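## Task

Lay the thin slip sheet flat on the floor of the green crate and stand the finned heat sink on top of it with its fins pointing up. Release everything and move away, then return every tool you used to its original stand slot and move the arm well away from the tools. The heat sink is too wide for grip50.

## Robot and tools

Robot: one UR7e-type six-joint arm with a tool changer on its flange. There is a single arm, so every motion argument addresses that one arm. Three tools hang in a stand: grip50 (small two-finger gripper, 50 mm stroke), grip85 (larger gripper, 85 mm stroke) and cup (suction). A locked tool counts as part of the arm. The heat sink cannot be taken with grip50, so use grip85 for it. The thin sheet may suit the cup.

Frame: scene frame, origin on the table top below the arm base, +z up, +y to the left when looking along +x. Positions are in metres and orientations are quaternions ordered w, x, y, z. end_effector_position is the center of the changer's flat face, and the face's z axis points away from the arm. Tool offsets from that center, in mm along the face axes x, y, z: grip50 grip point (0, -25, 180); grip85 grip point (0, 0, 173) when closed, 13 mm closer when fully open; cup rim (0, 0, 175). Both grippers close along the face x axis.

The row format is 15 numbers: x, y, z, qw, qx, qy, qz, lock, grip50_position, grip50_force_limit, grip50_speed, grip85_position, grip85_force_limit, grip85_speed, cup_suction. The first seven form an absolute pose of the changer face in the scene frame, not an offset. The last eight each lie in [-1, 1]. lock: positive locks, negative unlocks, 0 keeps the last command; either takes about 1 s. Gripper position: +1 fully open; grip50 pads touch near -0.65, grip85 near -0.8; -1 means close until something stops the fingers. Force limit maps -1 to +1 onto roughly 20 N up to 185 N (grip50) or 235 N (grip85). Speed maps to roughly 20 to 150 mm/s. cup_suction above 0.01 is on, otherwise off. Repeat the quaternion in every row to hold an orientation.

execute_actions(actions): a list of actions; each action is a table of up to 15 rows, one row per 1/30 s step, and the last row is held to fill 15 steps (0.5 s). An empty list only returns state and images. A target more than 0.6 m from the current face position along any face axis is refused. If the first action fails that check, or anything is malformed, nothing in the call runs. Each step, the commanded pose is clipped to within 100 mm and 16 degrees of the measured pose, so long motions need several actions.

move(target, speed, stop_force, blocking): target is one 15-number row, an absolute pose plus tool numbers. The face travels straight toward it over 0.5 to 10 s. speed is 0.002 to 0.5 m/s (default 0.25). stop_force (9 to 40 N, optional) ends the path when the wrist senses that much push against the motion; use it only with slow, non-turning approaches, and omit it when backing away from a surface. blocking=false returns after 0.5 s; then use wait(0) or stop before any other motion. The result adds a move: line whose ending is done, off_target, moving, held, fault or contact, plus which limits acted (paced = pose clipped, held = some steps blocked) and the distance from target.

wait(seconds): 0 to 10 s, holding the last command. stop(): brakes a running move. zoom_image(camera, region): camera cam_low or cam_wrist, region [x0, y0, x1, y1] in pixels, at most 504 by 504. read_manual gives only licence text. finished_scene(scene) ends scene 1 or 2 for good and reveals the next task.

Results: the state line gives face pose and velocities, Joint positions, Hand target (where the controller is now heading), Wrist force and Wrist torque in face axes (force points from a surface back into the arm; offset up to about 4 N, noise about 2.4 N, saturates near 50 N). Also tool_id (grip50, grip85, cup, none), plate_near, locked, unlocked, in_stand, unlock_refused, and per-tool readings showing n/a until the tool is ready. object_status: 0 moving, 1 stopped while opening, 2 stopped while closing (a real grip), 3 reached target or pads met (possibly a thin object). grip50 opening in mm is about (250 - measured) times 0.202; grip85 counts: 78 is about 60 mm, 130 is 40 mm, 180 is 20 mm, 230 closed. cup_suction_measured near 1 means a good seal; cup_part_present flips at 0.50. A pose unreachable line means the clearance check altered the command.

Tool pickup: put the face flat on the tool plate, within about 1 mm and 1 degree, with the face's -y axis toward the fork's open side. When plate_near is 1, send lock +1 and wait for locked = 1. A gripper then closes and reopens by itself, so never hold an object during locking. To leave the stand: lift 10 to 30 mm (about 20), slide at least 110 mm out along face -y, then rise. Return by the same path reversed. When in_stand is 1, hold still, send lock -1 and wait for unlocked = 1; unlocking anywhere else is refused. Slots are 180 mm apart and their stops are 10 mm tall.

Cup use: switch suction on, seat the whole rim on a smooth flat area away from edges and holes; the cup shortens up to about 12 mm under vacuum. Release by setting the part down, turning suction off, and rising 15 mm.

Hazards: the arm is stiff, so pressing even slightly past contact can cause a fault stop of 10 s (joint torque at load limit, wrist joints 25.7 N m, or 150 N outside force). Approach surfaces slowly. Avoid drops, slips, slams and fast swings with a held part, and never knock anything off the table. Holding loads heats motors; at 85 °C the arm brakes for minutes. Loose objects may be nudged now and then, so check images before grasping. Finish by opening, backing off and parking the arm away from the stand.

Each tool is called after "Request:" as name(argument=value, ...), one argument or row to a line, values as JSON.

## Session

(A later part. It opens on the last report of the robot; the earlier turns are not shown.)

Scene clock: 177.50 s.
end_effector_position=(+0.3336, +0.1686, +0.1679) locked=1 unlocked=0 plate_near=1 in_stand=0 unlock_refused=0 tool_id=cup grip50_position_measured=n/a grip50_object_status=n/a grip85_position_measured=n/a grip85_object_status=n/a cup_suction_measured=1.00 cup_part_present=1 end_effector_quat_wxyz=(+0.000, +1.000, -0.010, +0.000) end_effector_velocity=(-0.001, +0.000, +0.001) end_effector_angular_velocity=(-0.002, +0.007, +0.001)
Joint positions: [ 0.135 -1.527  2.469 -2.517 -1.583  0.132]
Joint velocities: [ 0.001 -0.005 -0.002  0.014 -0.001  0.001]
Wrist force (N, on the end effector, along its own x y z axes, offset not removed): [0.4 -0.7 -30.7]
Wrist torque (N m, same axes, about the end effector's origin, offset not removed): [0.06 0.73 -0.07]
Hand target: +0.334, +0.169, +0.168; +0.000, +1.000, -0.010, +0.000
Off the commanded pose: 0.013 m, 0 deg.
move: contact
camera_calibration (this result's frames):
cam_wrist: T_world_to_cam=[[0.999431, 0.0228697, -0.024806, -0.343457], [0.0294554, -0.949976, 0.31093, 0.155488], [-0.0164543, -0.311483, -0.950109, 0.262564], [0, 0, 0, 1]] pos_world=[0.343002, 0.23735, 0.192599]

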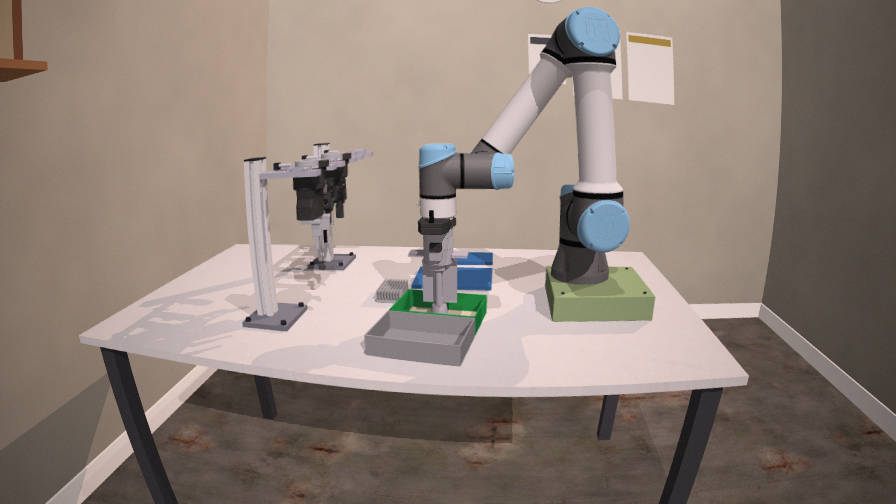

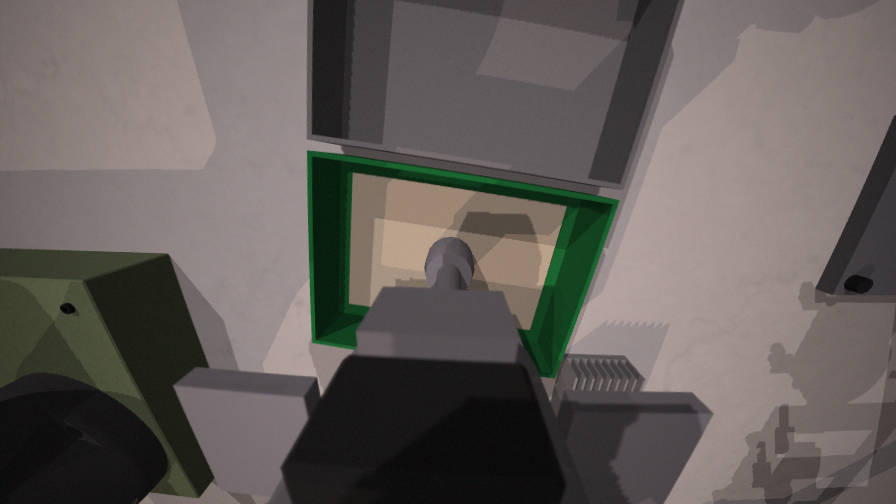

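Request:
execute_actions(
  actions=[
    [[0.3336,0.1686,0.169,0,1,-0.0096,0,0,1,0,0,1,0,0,0]],
    [[0.3336,0.1686,0.169,0,1,-0.0096,0,0,1,0,0,1,0,0,0]],
  ],
)

Request:
move(
  target=[0.3336,0.1686,0.20,0,1,-0.0096,0,0,1,0,0,1,0,0,0],
  speed=0.03,
)

Request:
move(
  target=[0.3336,0.16,0.30,0,1,-0.0096,0,0,1,0,0,1,0,0,0],
  speed=0.15,
)

Request:
move(
  target=[0.496,-0.1946,0.382,0,0.7047,0.7095,0,0,1,0,0,1,0,0,0],
)

Request:
move(
  target=[0.625,-0.1937,0.382,0,0.7047,0.7095,0,0,1,0,0,1,0,0,0],
  speed=0.08,
)

Request:
move(
  target=[0.625,-0.1937,0.362,0,0.7047,0.7095,0,0,1,0,0,1,0,0,0],
  speed=0.02,
)

Request:
execute_actions(
  actions=[
    [[0.625,-0.1937,0.362,0,0.7047,0.7095,0,-1,1,0,0,1,0,0,0]],
    [[0.625,-0.1937,0.362,0,0.7047,0.7095,0,-1,1,0,0,1,0,0,0]],
    [[0.625,-0.1937,0.362,0,0.7047,0.7095,0,-1,1,0,0,1,0,0,0]],
  ],
)

Scene clock: 185.30 s.
end_effector_position=(+0.3336, +0.1686, +0.1690) locked=1 unlocked=0 plate_near=1 in_stand=0 unlock_refused=0 tool_id=cup grip50_position_measured=n/a grip50_object_status=n/a grip85_position_measured=n/a grip85_object_status=n/a cup_suction_measured=0.00 cup_part_present=0 end_effector_quat_wxyz=(+0.000, +1.000, -0.010, +0.000) end_effector_velocity=(+0.000, -0.000, +0.000) end_effector_angular_velocity=(-0.001, -0.001, +0.001)
Joint positions: [ 0.135 -1.53   2.467 -2.513 -1.583  0.132]
Joint velocities: [-0.001 -0.001  0.    -0.    -0.001 -0.001]
Wrist force (N, on the end effector, along its own x y z axes, offset not removed): [-3.9 -1.2 -15.6]
Wrist torque (N m, same axes, about the end effector's origin, offset not removed): [-0.08 0.37 -0.05]
Hand target: +0.334, +0.169, +0.169; +0.000, +1.000, -0.010, -0.000
Off the commanded pose: 0.000 m, 0 deg.
camera_calibration (this result's frames):
cam_wrist: T_world_to_cam=[[0.99943, 0.0228623, -0.0248262, -0.343422], [0.0294546, -0.949976, 0.310931, 0.155166], [-0.0164757, -0.311485, -0.950108, 0.263581], [0, 0, 0, 1]] pos_world=[0.342998, 0.237357, 0.193658]

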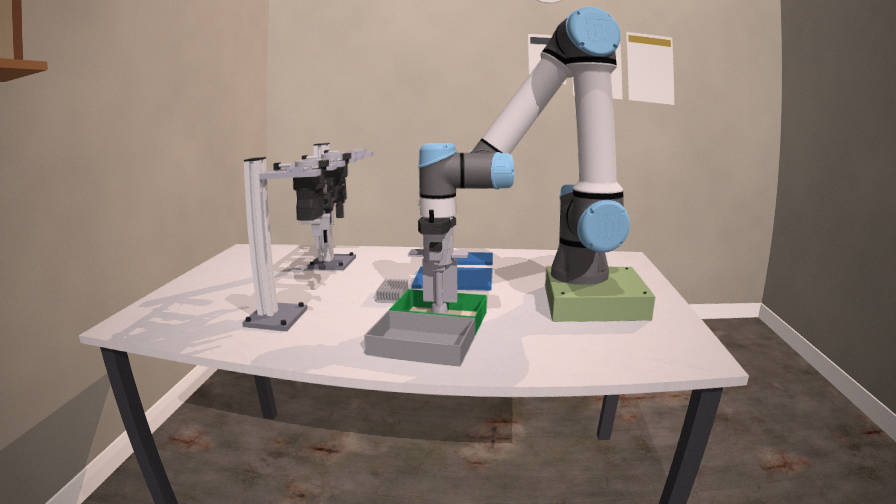

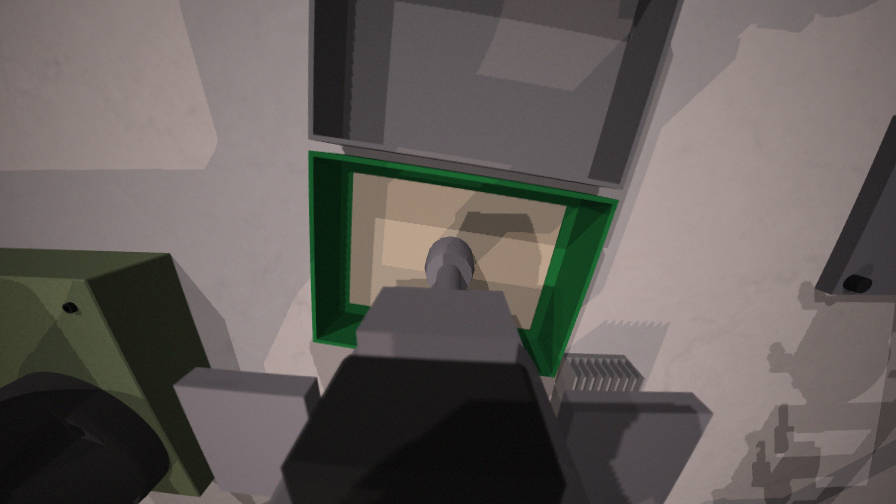

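Scene clock: 186.67 s.
end_effector_position=(+0.3336, +0.1686, +0.1998) locked=1 unlocked=0 plate_near=1 in_stand=0 unlock_refused=0 tool_id=cup grip50_position_measured=n/a grip50_object_status=n/a grip85_position_measured=n/a grip85_object_status=n/a cup_suction_measured=0.00 cup_part_present=0 end_effector_quat_wxyz=(+0.000, +1.000, -0.010, +0.000) end_effector_velocity=(-0.000, +0.000, +0.002) end_effector_angular_velocity=(-0.001, -0.000, +0.001)
Joint positions: [ 0.136 -1.618  2.432 -2.389 -1.583  0.133]
Joint velocities: [ 0.001 -0.005 -0.002  0.007 -0.001 -0.   ]
Wrist force (N, on the end effector, along its own x y z axes, offset not removed): [-2.3 2.7 -3.0]
Wrist torque (N m, same axes, about the end effector's origin, offset not removed): [0.28 0.04 0.02]
Hand target: +0.334, +0.169, +0.200; -0.000, +1.000, -0.010, +0.000
Off the commanded pose: 0.000 m, 0 deg.
move: done
camera_calibration (this result's frames):
cam_wrist: T_world_to_cam=[[0.999431, 0.0228622, -0.024809, -0.34264], [0.0294491, -0.949978, 0.310925, 0.145584], [-0.0164596, -0.311478, -0.950111, 0.292869], [0, 0, 0, 1]] pos_world=[0.342978, 0.237357, 0.224492]

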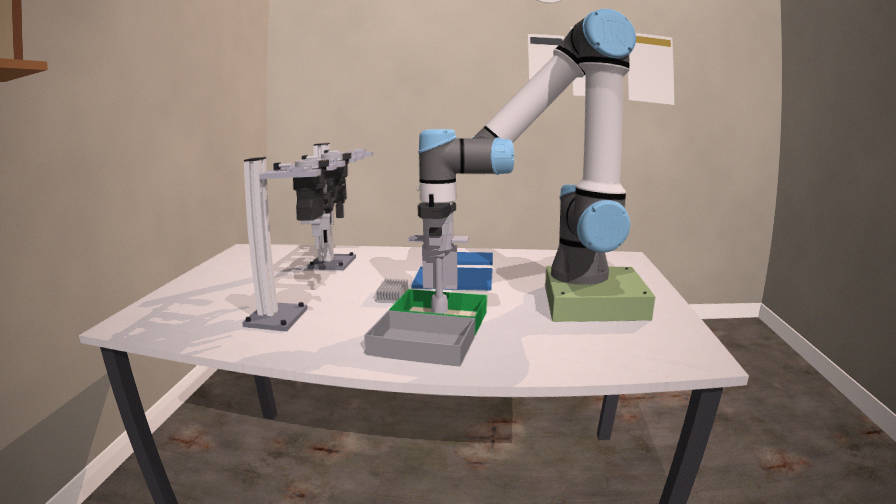

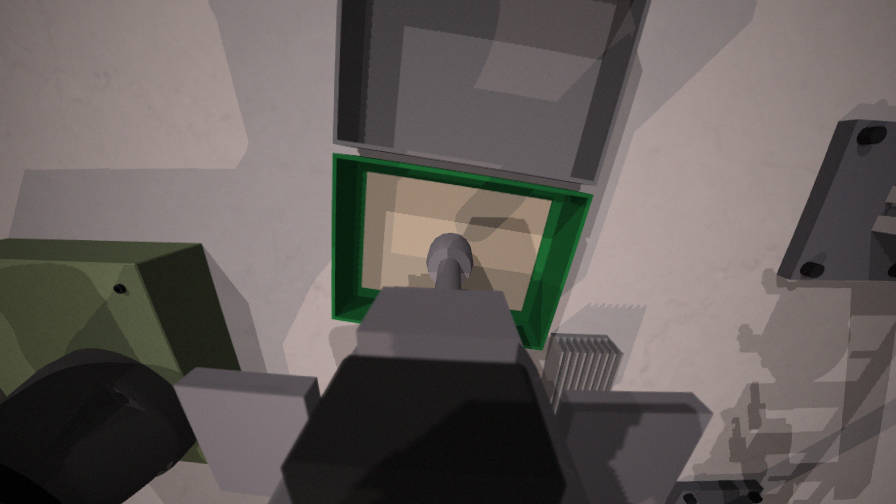

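Scene clock: 187.83 s.
end_effector_position=(+0.3336, +0.1600, +0.2998) locked=1 unlocked=0 plate_near=1 in_stand=0 unlock_refused=0 tool_id=cup grip50_position_measured=n/a grip50_object_status=n/a grip85_position_measured=n/a grip85_object_status=n/a cup_suction_measured=0.00 cup_part_present=0 end_effector_quat_wxyz=(+0.000, +1.000, -0.010, +0.000) end_effector_velocity=(-0.000, +0.000, +0.001) end_effector_angular_velocity=(+0.000, +0.003, +0.003)
Joint positions: [ 0.115 -1.826  2.28  -2.029 -1.583  0.112]
Joint velocities: [ 0.001 -0.001 -0.003  0.007  0.001 -0.002]
Wrist force (N, on the end effector, along its own x y z axes, offset not removed): [-3.9 -2.1 -0.1]
Wrist torque (N m, same axes, about the end effector's origin, offset not removed): [-0.09 0.07 0.12]
Hand target: +0.334, +0.160, +0.300; +0.000, +1.000, -0.010, +0.000
Off the commanded pose: 0.000 m, 0 deg.
move: done
camera_calibration (this result's frames):
cam_wrist: T_world_to_cam=[[0.999434, 0.0228519, -0.024706, -0.339965], [0.029412, -0.949889, 0.311201, 0.106228], [-0.0163565, -0.311751, -0.950023, 0.385142], [0, 0, 0, 1]] pos_world=[0.342947, 0.228742, 0.324436]

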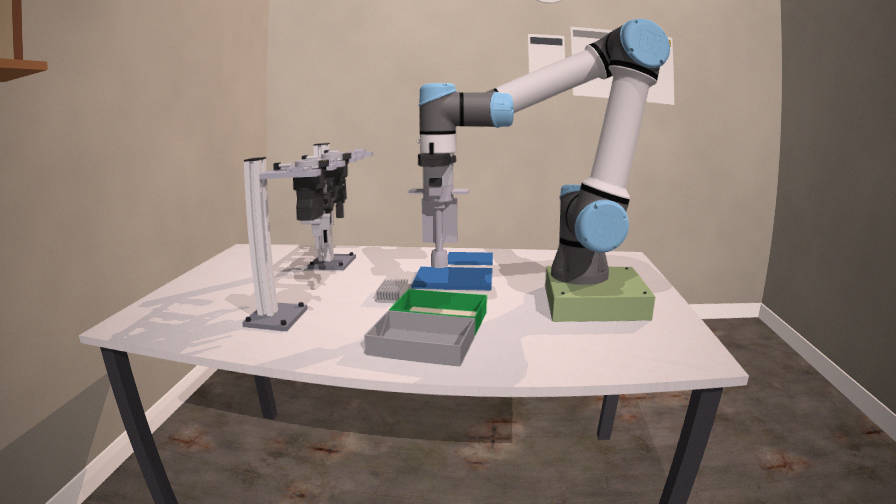

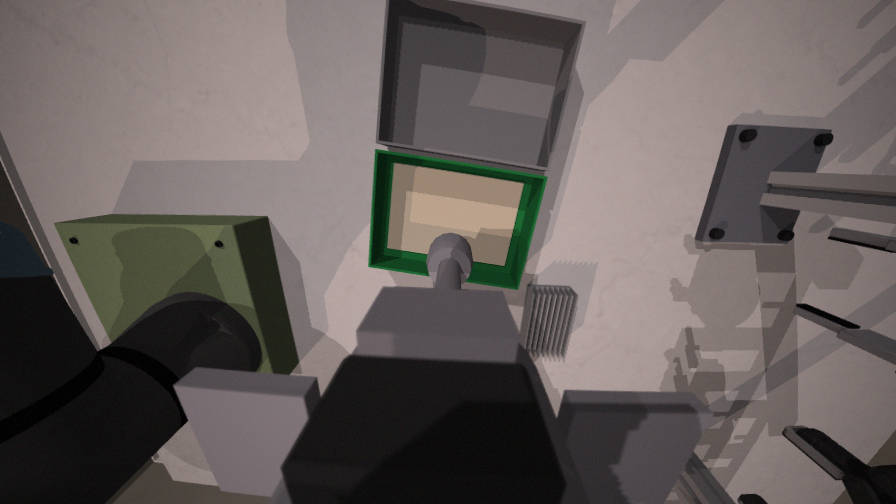

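Scene clock: 191.53 s.
end_effector_position=(+0.4959, -0.1945, +0.3822) locked=1 unlocked=0 plate_near=1 in_stand=0 unlock_refused=0 tool_id=cup grip50_position_measured=n/a grip50_object_status=n/a grip85_position_measured=n/a grip85_object_status=n/a cup_suction_measured=0.00 cup_part_present=0 end_effector_quat_wxyz=(+0.001, +0.705, +0.709, -0.000) end_effector_velocity=(+0.001, -0.001, +0.000) end_effector_angular_velocity=(+0.000, +0.000, +0.007)
Joint positions: [-0.599 -1.498  1.75  -1.836 -1.577 -2.198]
Joint velocities: [-0.002  0.003 -0.004  0.002  0.    -0.008]
Wrist force (N, on the end effector, along its own x y z axes, offset not removed): [-3.9 0.5 0.9]
Wrist torque (N m, same axes, about the end effector's origin, offset not removed): [-0.06 0.45 -0.13]
Hand target: +0.496, -0.195, +0.382; +0.001, +0.705, +0.710, -0.000
Off the commanded pose: 0.000 m, 0 deg.
move: done
camera_calibration (this result's frames):
cam_wrist: T_world_to_cam=[[-0.0482109, 0.998484, -0.0265719, 0.217915], [0.948725, 0.0540965, 0.311438, -0.521588], [0.312403, -0.0101947, -0.949895, 0.251121], [0, 0, 0, 1]] pos_world=[0.426898, -0.186808, 0.406771]

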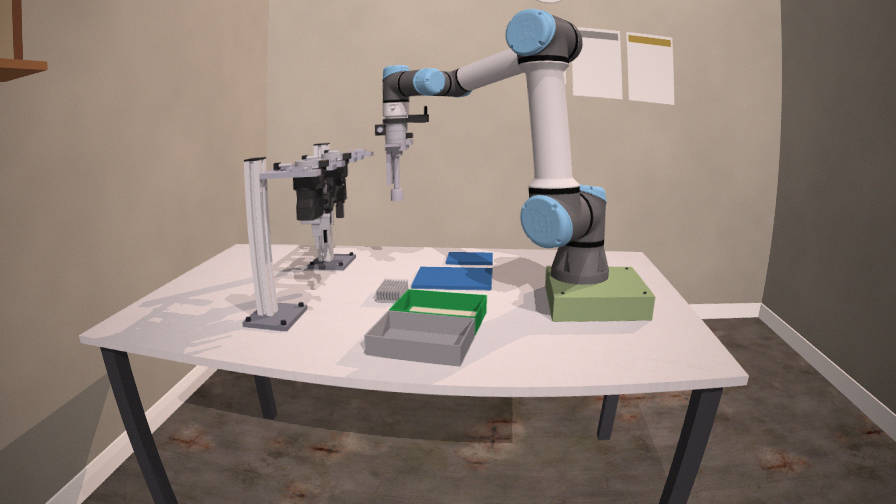

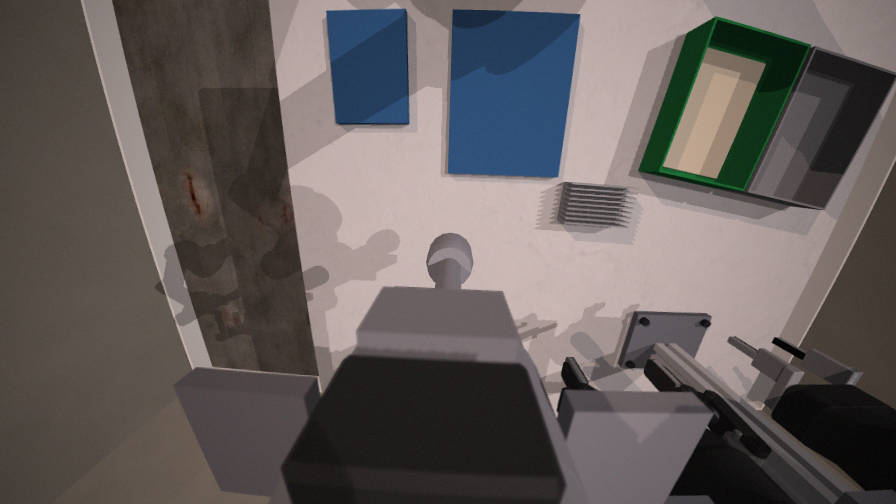

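Scene clock: 193.57 s.
end_effector_position=(+0.6248, -0.1937, +0.3821) locked=1 unlocked=0 plate_near=1 in_stand=0 unlock_refused=0 tool_id=cup grip50_position_measured=n/a grip50_object_status=n/a grip85_position_measured=n/a grip85_object_status=n/a cup_suction_measured=0.00 cup_part_present=0 end_effector_quat_wxyz=(-0.000, +0.705, +0.710, +0.000) end_effector_velocity=(+0.002, -0.000, -0.001) end_effector_angular_velocity=(+0.001, +0.001, -0.000)
Joint positions: [-0.479 -1.209  1.39  -1.762 -1.577 -2.078]
Joint velocities: [ 0.001  0.006 -0.007  0.002  0.     0.001]
Wrist force (N, on the end effector, along its own x y z axes, offset not removed): [-3.7 0.0 -0.6]
Wrist torque (N m, same axes, about the end effector's origin, offset not removed): [0.05 0.10 0.08]
Hand target: +0.625, -0.194, +0.382; -0.000, +0.705, +0.710, +0.000
Off the commanded pose: 0.000 m, 0 deg.
move: done
camera_calibration (this result's frames):
cam_wrist: T_world_to_cam=[[-0.0488217, 0.998508, -0.0244539, 0.222954], [0.948871, 0.0540115, 0.311008, -0.643873], [0.311865, -0.0080196, -0.950093, 0.211668], [0, 0, 0, 1]] pos_world=[0.555826, -0.186147, 0.406806]

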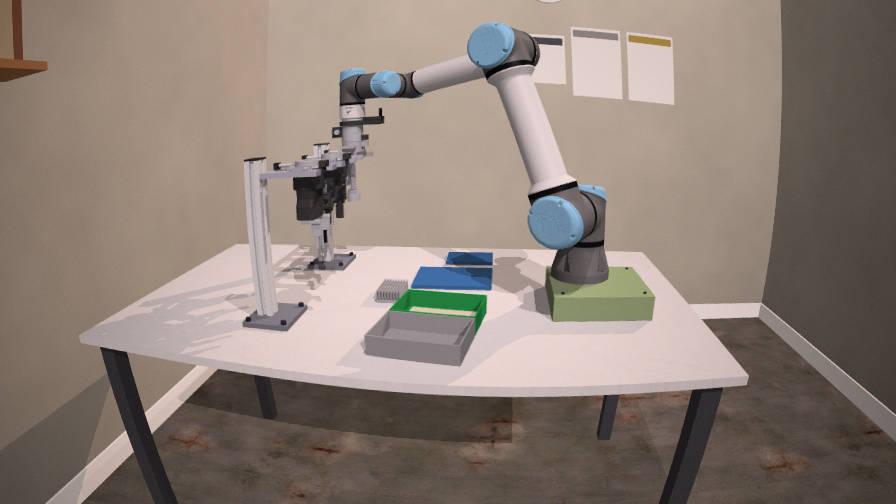

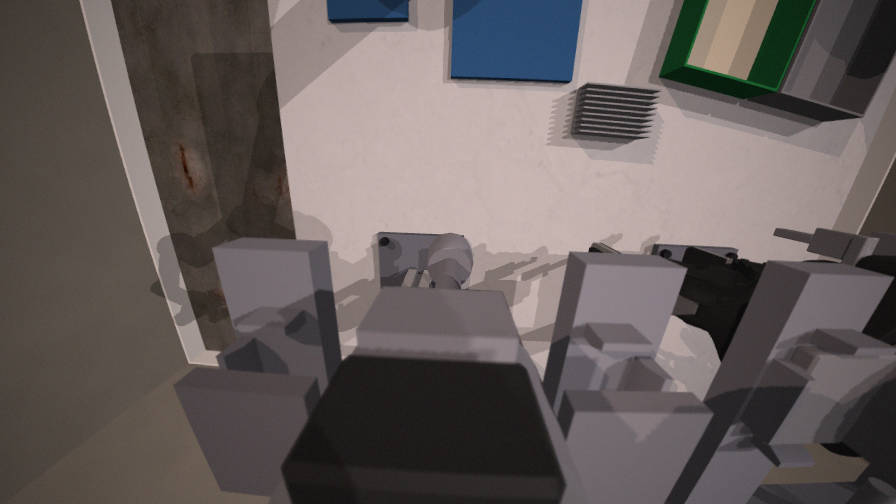

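Scene clock: 194.87 s.
end_effector_position=(+0.6250, -0.1937, +0.3621) locked=1 unlocked=0 plate_near=1 in_stand=1 unlock_refused=0 tool_id=cup grip50_position_measured=n/a grip50_object_status=n/a grip85_position_measured=n/a grip85_object_status=n/a cup_suction_measured=0.00 cup_part_present=0 end_effector_quat_wxyz=(-0.000, +0.705, +0.710, -0.000) end_effector_velocity=(-0.000, -0.001, -0.002) end_effector_angular_velocity=(+0.000, -0.000, -0.002)
Joint positions: [-0.479 -1.199  1.427 -1.81  -1.578 -2.078]
Joint velocities: [-0.002  0.002  0.003 -0.005  0.    -0.   ]
Wrist force (N, on the end effector, along its own x y z axes, offset not removed): [-0.4 1.6 -1.4]
Wrist torque (N m, same axes, about the end effector's origin, offset not removed): [0.12 0.08 -0.09]
Hand target: +0.625, -0.194, +0.362; -0.000, +0.705, +0.710, -0.000
Off the commanded pose: 0.000 m, 0 deg.
move: done
camera_calibration (this result's frames):
cam_wrist: T_world_to_cam=[[-0.0488239, 0.998499, -0.0248215, 0.22257], [0.948894, 0.0541275, 0.310918, -0.637804], [0.311795, -0.00837272, -0.950113, 0.192576], [0, 0, 0, 1]] pos_world=[0.556031, -0.1861, 0.386798]

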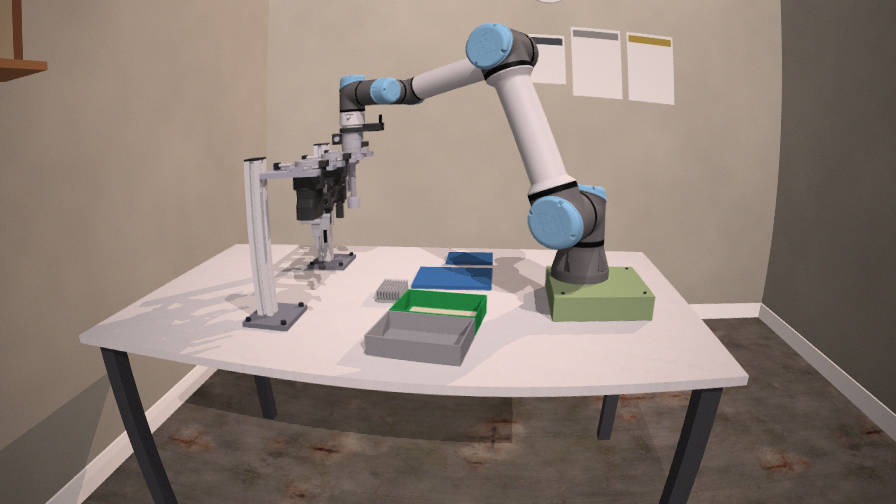

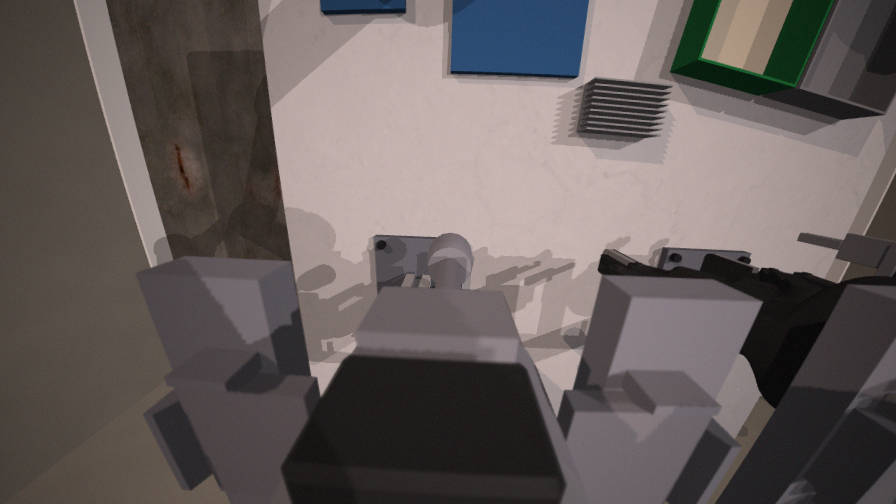

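Scene clock: 196.37 s.
end_effector_position=(+0.6250, -0.1937, +0.3620) locked=0 unlocked=1 plate_near=1 in_stand=1 unlock_refused=0 tool_id=none grip50_position_measured=n/a grip50_object_status=n/a grip85_position_measured=n/a grip85_object_status=n/a cup_suction_measured=n/a cup_part_present=n/a end_effector_quat_wxyz=(+0.000, +0.705, +0.710, -0.000) end_effector_velocity=(+0.000, -0.000, -0.000) end_effector_angular_velocity=(-0.000, -0.000, -0.000)
Joint positions: [-0.479 -1.199  1.428 -1.811 -1.578 -2.078]
Joint velocities: [-0.001  0.    -0.    -0.001 -0.    -0.   ]
Wrist force (N, on the end effector, along its own x y z axes, offset not removed): [-1.7 0.2 -4.6]
Wrist torque (N m, same axes, about the end effector's origin, offset not removed): [0.15 0.06 -0.02]
Hand target: +0.625, -0.194, +0.362; +0.000, +0.705, +0.710, -0.000
Off the commanded pose: 0.000 m, 0 deg.
camera_calibration (this result's frames):
cam_wrist: T_world_to_cam=[[-0.0488252, 0.998498, -0.0248669, 0.222579], [0.948882, 0.0541431, 0.310952, -0.63776], [0.311831, -0.00841351, -0.9501, 0.192415], [0, 0, 0, 1]] pos_world=[0.556026, -0.186096, 0.386661]

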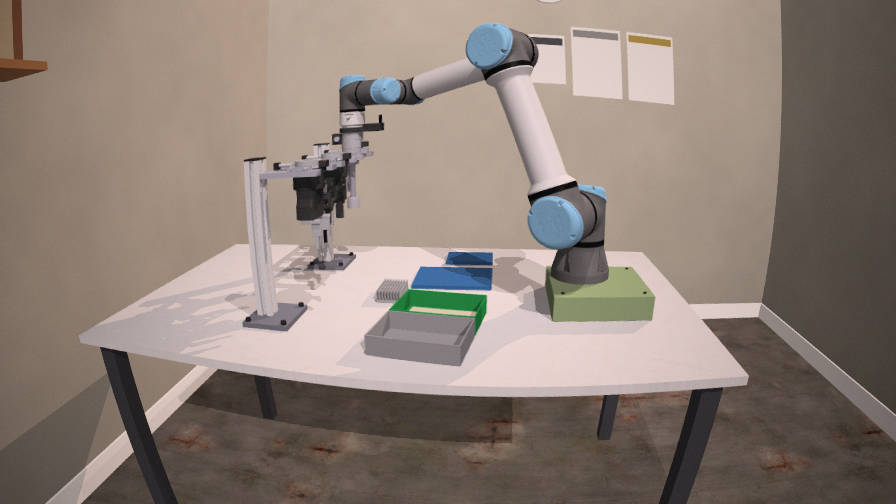

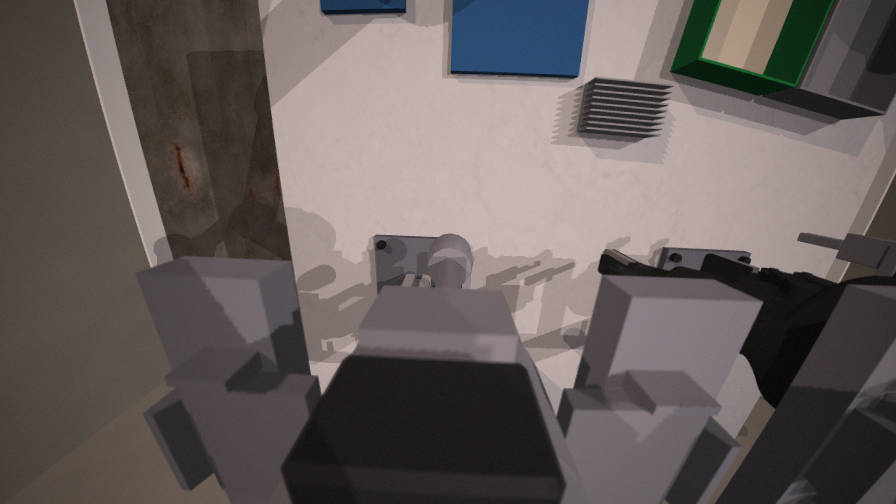

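Request:
move(
  target=[0.625,-0.1937,0.39,0,0.7047,0.7095,0,0,1,0,0,1,0,0,0],
  speed=0.05,
)

Request:
move(
  target=[0.6238,-0.0137,0.39,0,0.7047,0.7095,0,0,1,0,0,1,0,0,0],
  speed=0.15,
)

Request:
move(
  target=[0.6238,-0.0137,0.375,0,0.7047,0.7095,0,0,1,0,0,1,0,0,0],
  speed=0.03,
)

Request:
move(
  target=[0.6238,-0.0137,0.34,0,0.7047,0.7095,0,0,1,0,0,1,0,0,0],
  speed=0.006,
  stop_force=10,
)

Request:
execute_actions(
  actions=[
    [[0.6238,-0.0137,0.3616,0,0.7047,0.7095,0,1,1,0,0,1,0,0,0]],
    [[0.6238,-0.0137,0.3616,0,0.7047,0.7095,0,1,1,0,0,1,0,0,0]],
    [[0.6238,-0.0137,0.3616,0,0.7047,0.7095,0,1,1,0,0,1,0,0,0]],
  ],
)

Scene clock: 203.97 s.
end_effector_position=(+0.6250, -0.1937, +0.3898) locked=0 unlocked=1 plate_near=0 in_stand=0 unlock_refused=0 tool_id=none grip50_position_measured=n/a grip50_object_status=n/a grip85_position_measured=n/a grip85_object_status=n/a cup_suction_measured=n/a cup_part_present=n/a end_effector_quat_wxyz=(+0.000, +0.705, +0.710, +0.000) end_effector_velocity=(-0.001, -0.001, +0.003) end_effector_angular_velocity=(-0.000, -0.002, -0.002)
Joint positions: [-0.478 -1.212  1.374 -1.744 -1.578 -2.078]
Joint velocities: [-0.001 -0.003 -0.004  0.005  0.001  0.   ]
Wrist force (N, on the end effector, along its own x y z axes, offset not removed): [-1.0 -3.0 -1.2]
Wrist torque (N m, same axes, about the end effector's origin, offset not removed): [-0.05 0.04 0.07]
Hand target: +0.625, -0.194, +0.390; +0.000, +0.705, +0.710, +0.000
Off the commanded pose: 0.000 m, 0 deg.
move: done
camera_calibration (this result's frames):
cam_wrist: T_world_to_cam=[[-0.0488242, 0.998499, -0.0248215, 0.223234], [0.948887, 0.0541279, 0.310941, -0.646394], [0.311818, -0.00837133, -0.950105, 0.218892], [0, 0, 0, 1]] pos_world=[0.556, -0.186078, 0.414502]

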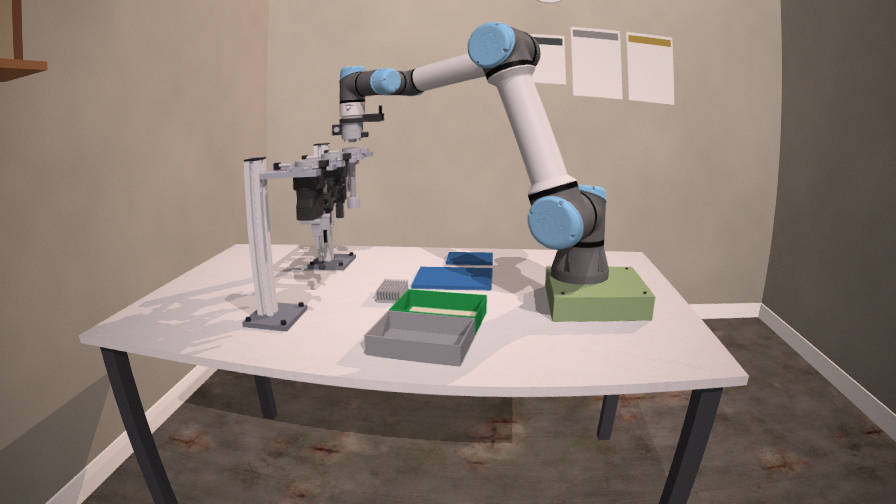

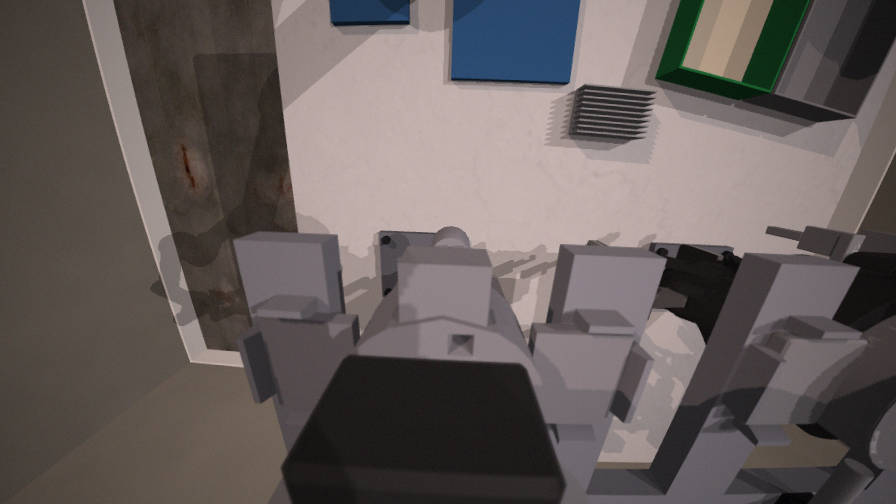

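Scene clock: 205.67 s.
end_effector_position=(+0.6238, -0.0138, +0.3900) locked=0 unlocked=1 plate_near=0 in_stand=0 unlock_refused=0 tool_id=none grip50_position_measured=n/a grip50_object_status=n/a grip85_position_measured=n/a grip85_object_status=n/a cup_suction_measured=n/a cup_part_present=n/a end_effector_quat_wxyz=(-0.000, +0.705, +0.710, +0.000) end_effector_velocity=(+0.000, +0.001, +0.001) end_effector_angular_velocity=(-0.001, -0.003, +0.000)
Joint positions: [-0.208 -1.281  1.471 -1.769 -1.58  -1.807]
Joint velocities: [ 0.002 -0.001 -0.001 -0.001 -0.     0.002]
Wrist force (N, on the end effector, along its own x y z axes, offset not removed): [2.0 -1.7 -2.2]
Wrist torque (N m, same axes, about the end effector's origin, offset not removed): [-0.25 -0.11 -0.14]
Hand target: +0.624, -0.014, +0.390; -0.000, +0.705, +0.710, +0.000
Off the commanded pose: 0.000 m, 0 deg.
move: done
camera_calibration (this result's frames):
cam_wrist: T_world_to_cam=[[-0.0488267, 0.998515, -0.0241673, 0.0433469], [0.948932, 0.0539254, 0.310837, -0.655009], [0.311678, -0.007756, -0.950156, 0.221028], [0, 0, 0, 1]] pos_world=[0.554786, -0.00624661, 0.41466]

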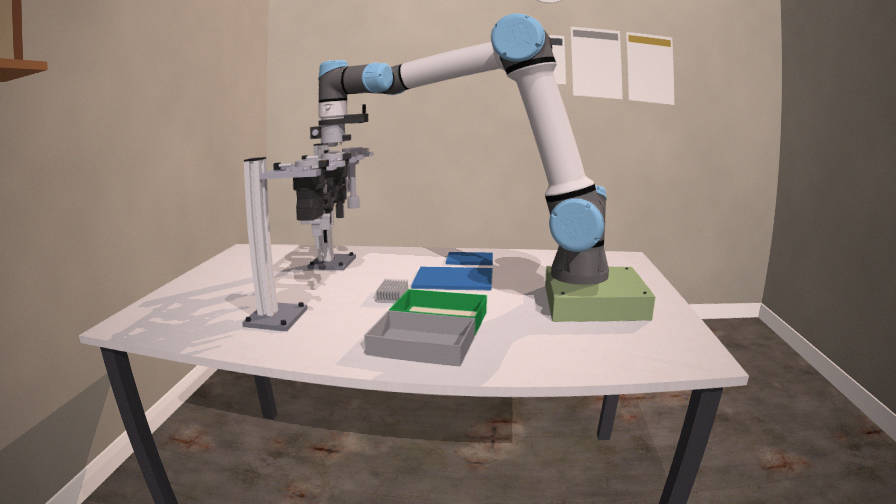

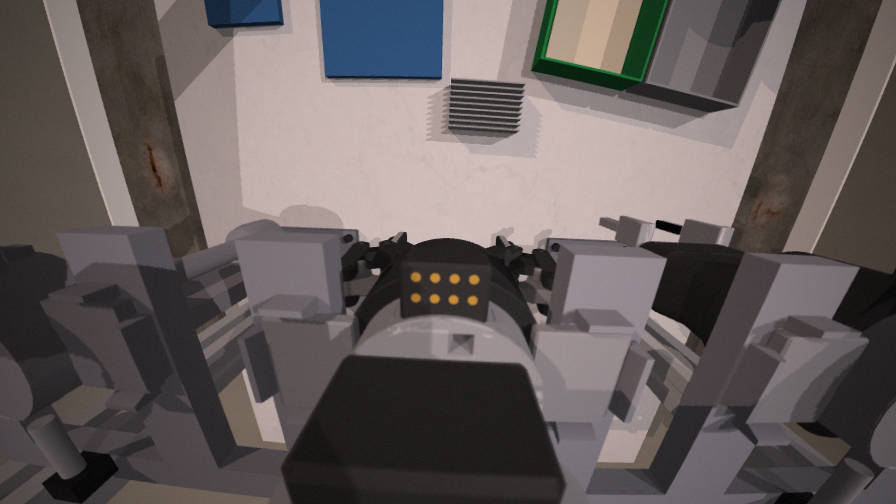

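Scene clock: 206.50 s.
end_effector_position=(+0.6238, -0.0137, +0.3751) locked=0 unlocked=1 plate_near=0 in_stand=0 unlock_refused=0 tool_id=none grip50_position_measured=n/a grip50_object_status=n/a grip85_position_measured=n/a grip85_object_status=n/a cup_suction_measured=n/a cup_part_present=n/a end_effector_quat_wxyz=(-0.000, +0.705, +0.710, -0.000) end_effector_velocity=(-0.000, -0.000, -0.001) end_effector_angular_velocity=(-0.001, -0.001, -0.000)
Joint positions: [-0.208 -1.273  1.5   -1.806 -1.58  -1.807]
Joint velocities: [-0.001 -0.     0.003 -0.004 -0.001 -0.   ]
Wrist force (N, on the end effector, along its own x y z axes, offset not removed): [-1.6 0.6 -3.6]
Wrist torque (N m, same axes, about the end effector's origin, offset not removed): [0.05 0.19 -0.01]
Hand target: +0.624, -0.014, +0.375; -0.000, +0.705, +0.710, -0.000
Off the commanded pose: 0.000 m, 0 deg.
move: done
camera_calibration (this result's frames):
cam_wrist: T_world_to_cam=[[-0.0488242, 0.998499, -0.0248189, 0.0430984], [0.948895, 0.0541269, 0.310914, -0.650448], [0.311791, -0.00837042, -0.950114, 0.20681], [0, 0, 0, 1]] pos_world=[0.55483, -0.00609587, 0.399797]

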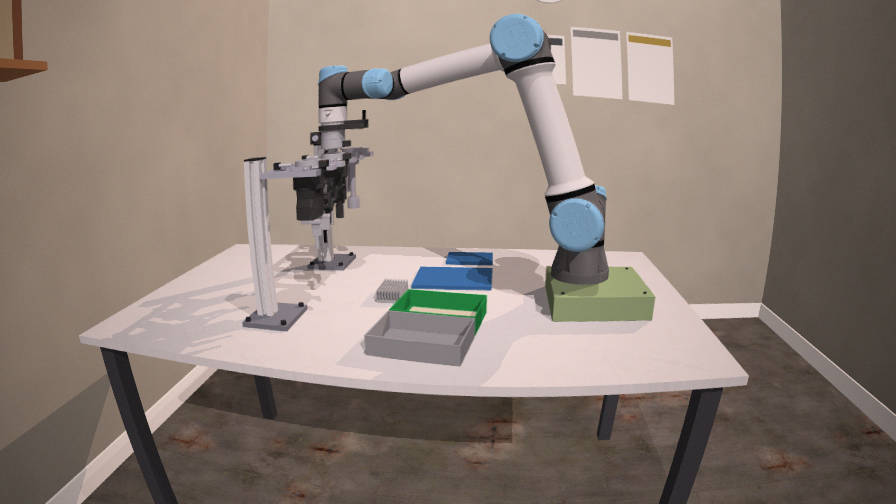

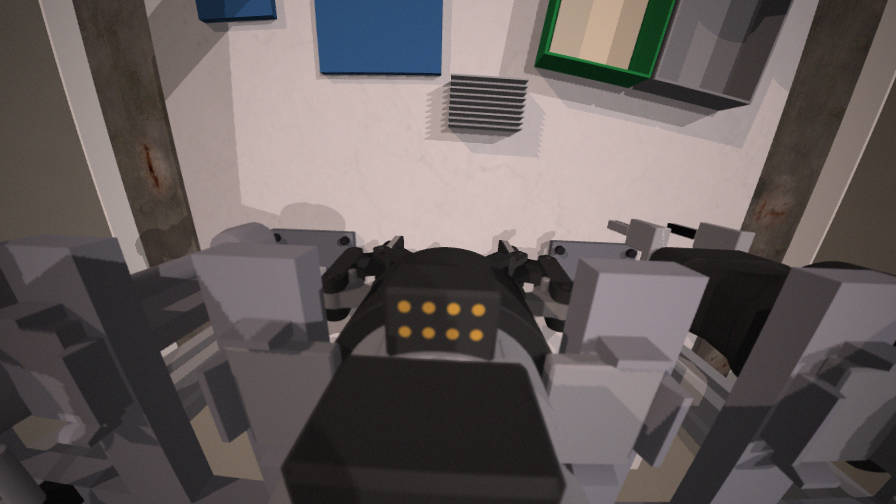

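Scene clock: 209.17 s.
end_effector_position=(+0.6238, -0.0137, +0.3613) locked=0 unlocked=1 plate_near=1 in_stand=1 unlock_refused=0 tool_id=none grip50_position_measured=n/a grip50_object_status=n/a grip85_position_measured=n/a grip85_object_status=n/a cup_suction_measured=n/a cup_part_present=n/a end_effector_quat_wxyz=(+0.000, +0.705, +0.710, +0.000) end_effector_velocity=(-0.000, +0.000, +0.001) end_effector_angular_velocity=(+0.002, +0.004, +0.001)
Joint positions: [-0.208 -1.265  1.525 -1.84  -1.58  -1.808]
Joint velocities: [ 0.     0.    -0.003  0.008  0.001 -0.   ]
Wrist force (N, on the end effector, along its own x y z axes, offset not removed): [-1.6 -1.5 -23.5]
Wrist torque (N m, same axes, about the end effector's origin, offset not removed): [-0.80 0.23 -0.06]
Hand target: +0.624, -0.014, +0.362; +0.000, +0.705, +0.710, +0.000
Off the commanded pose: 0.021 m, 0 deg.
move: contact
camera_calibration (this result's frames):
cam_wrist: T_world_to_cam=[[-0.0488272, 0.998498, -0.024846, 0.0427762], [0.948869, 0.0541388, 0.310992, -0.646188], [0.31187, -0.00839077, -0.950088, 0.193583], [0, 0, 0, 1]] pos_world=[0.554864, -0.00610372, 0.385943]

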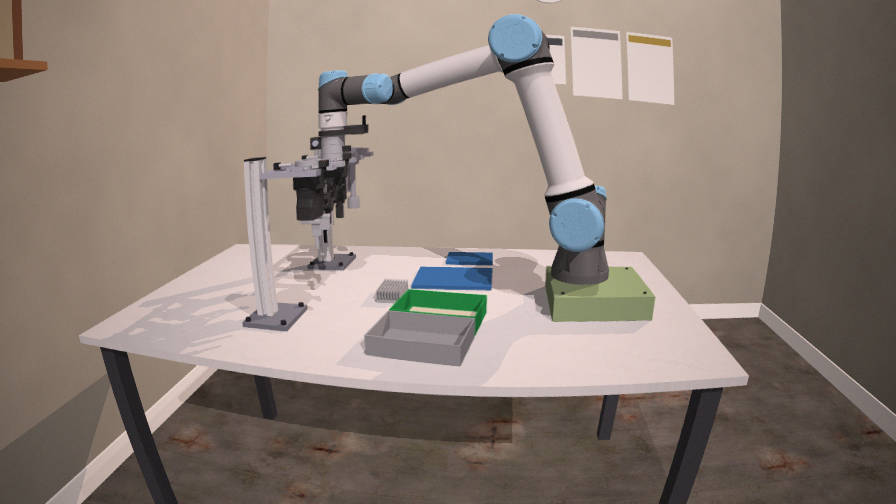

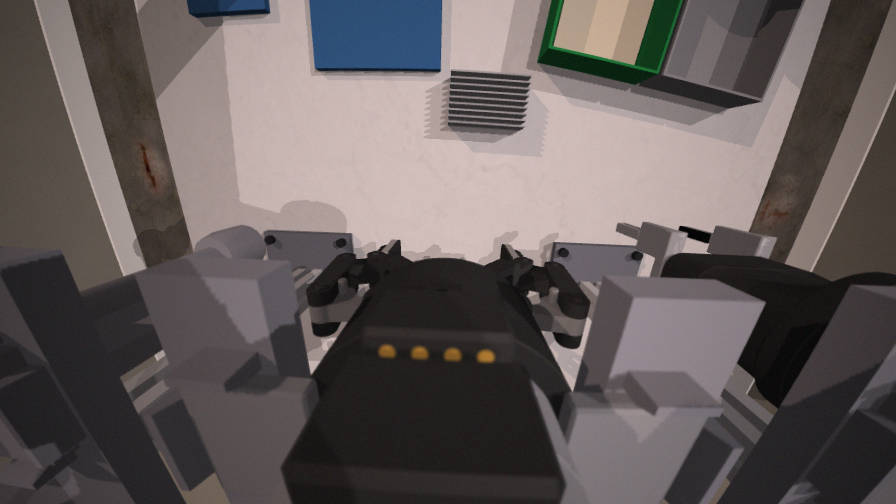

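Scene clock: 210.67 s.
end_effector_position=(+0.6238, -0.0137, +0.3617) locked=1 unlocked=0 plate_near=1 in_stand=1 unlock_refused=0 tool_id=grip85 grip50_position_measured=n/a grip50_object_status=n/a grip85_position_measured=n/a grip85_object_status=n/a cup_suction_measured=n/a cup_part_present=n/a end_effector_quat_wxyz=(+0.000, +0.705, +0.710, +0.000) end_effector_velocity=(+0.000, +0.000, +0.000) end_effector_angular_velocity=(-0.000, -0.000, -0.000)
Joint positions: [-0.208 -1.265  1.525 -1.839 -1.58  -1.808]
Joint velocities: [ 0.    -0.     0.    -0.    -0.     0.001]
Wrist force (N, on the end effector, along its own x y z axes, offset not removed): [-2.5 0.6 -12.9]
Wrist torque (N m, same axes, about the end effector's origin, offset not removed): [-0.35 0.72 0.22]
Hand target: +0.624, -0.014, +0.362; -0.000, +0.705, +0.710, -0.000
Off the commanded pose: 0.000 m, 0 deg.
camera_calibration (this result's frames):
cam_wrist: T_world_to_cam=[[-0.0488276, 0.998498, -0.0248435, 0.0427757], [0.948872, 0.0541384, 0.310983, -0.646258], [0.311861, -0.00838879, -0.950091, 0.193948], [0, 0, 0, 1]] pos_world=[0.55482, -0.00609714, 0.386306]

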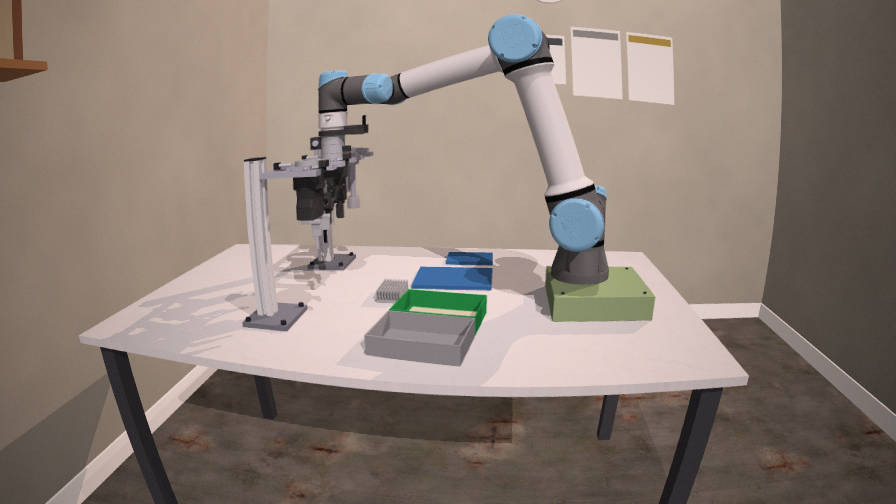

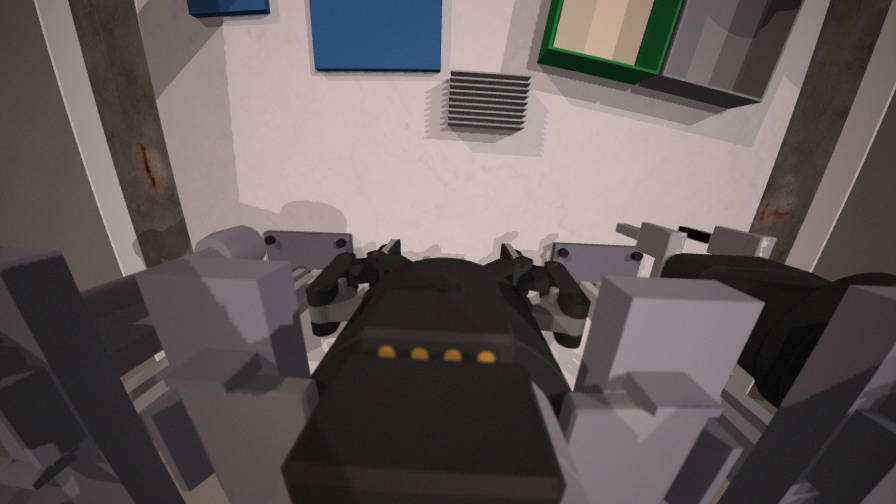

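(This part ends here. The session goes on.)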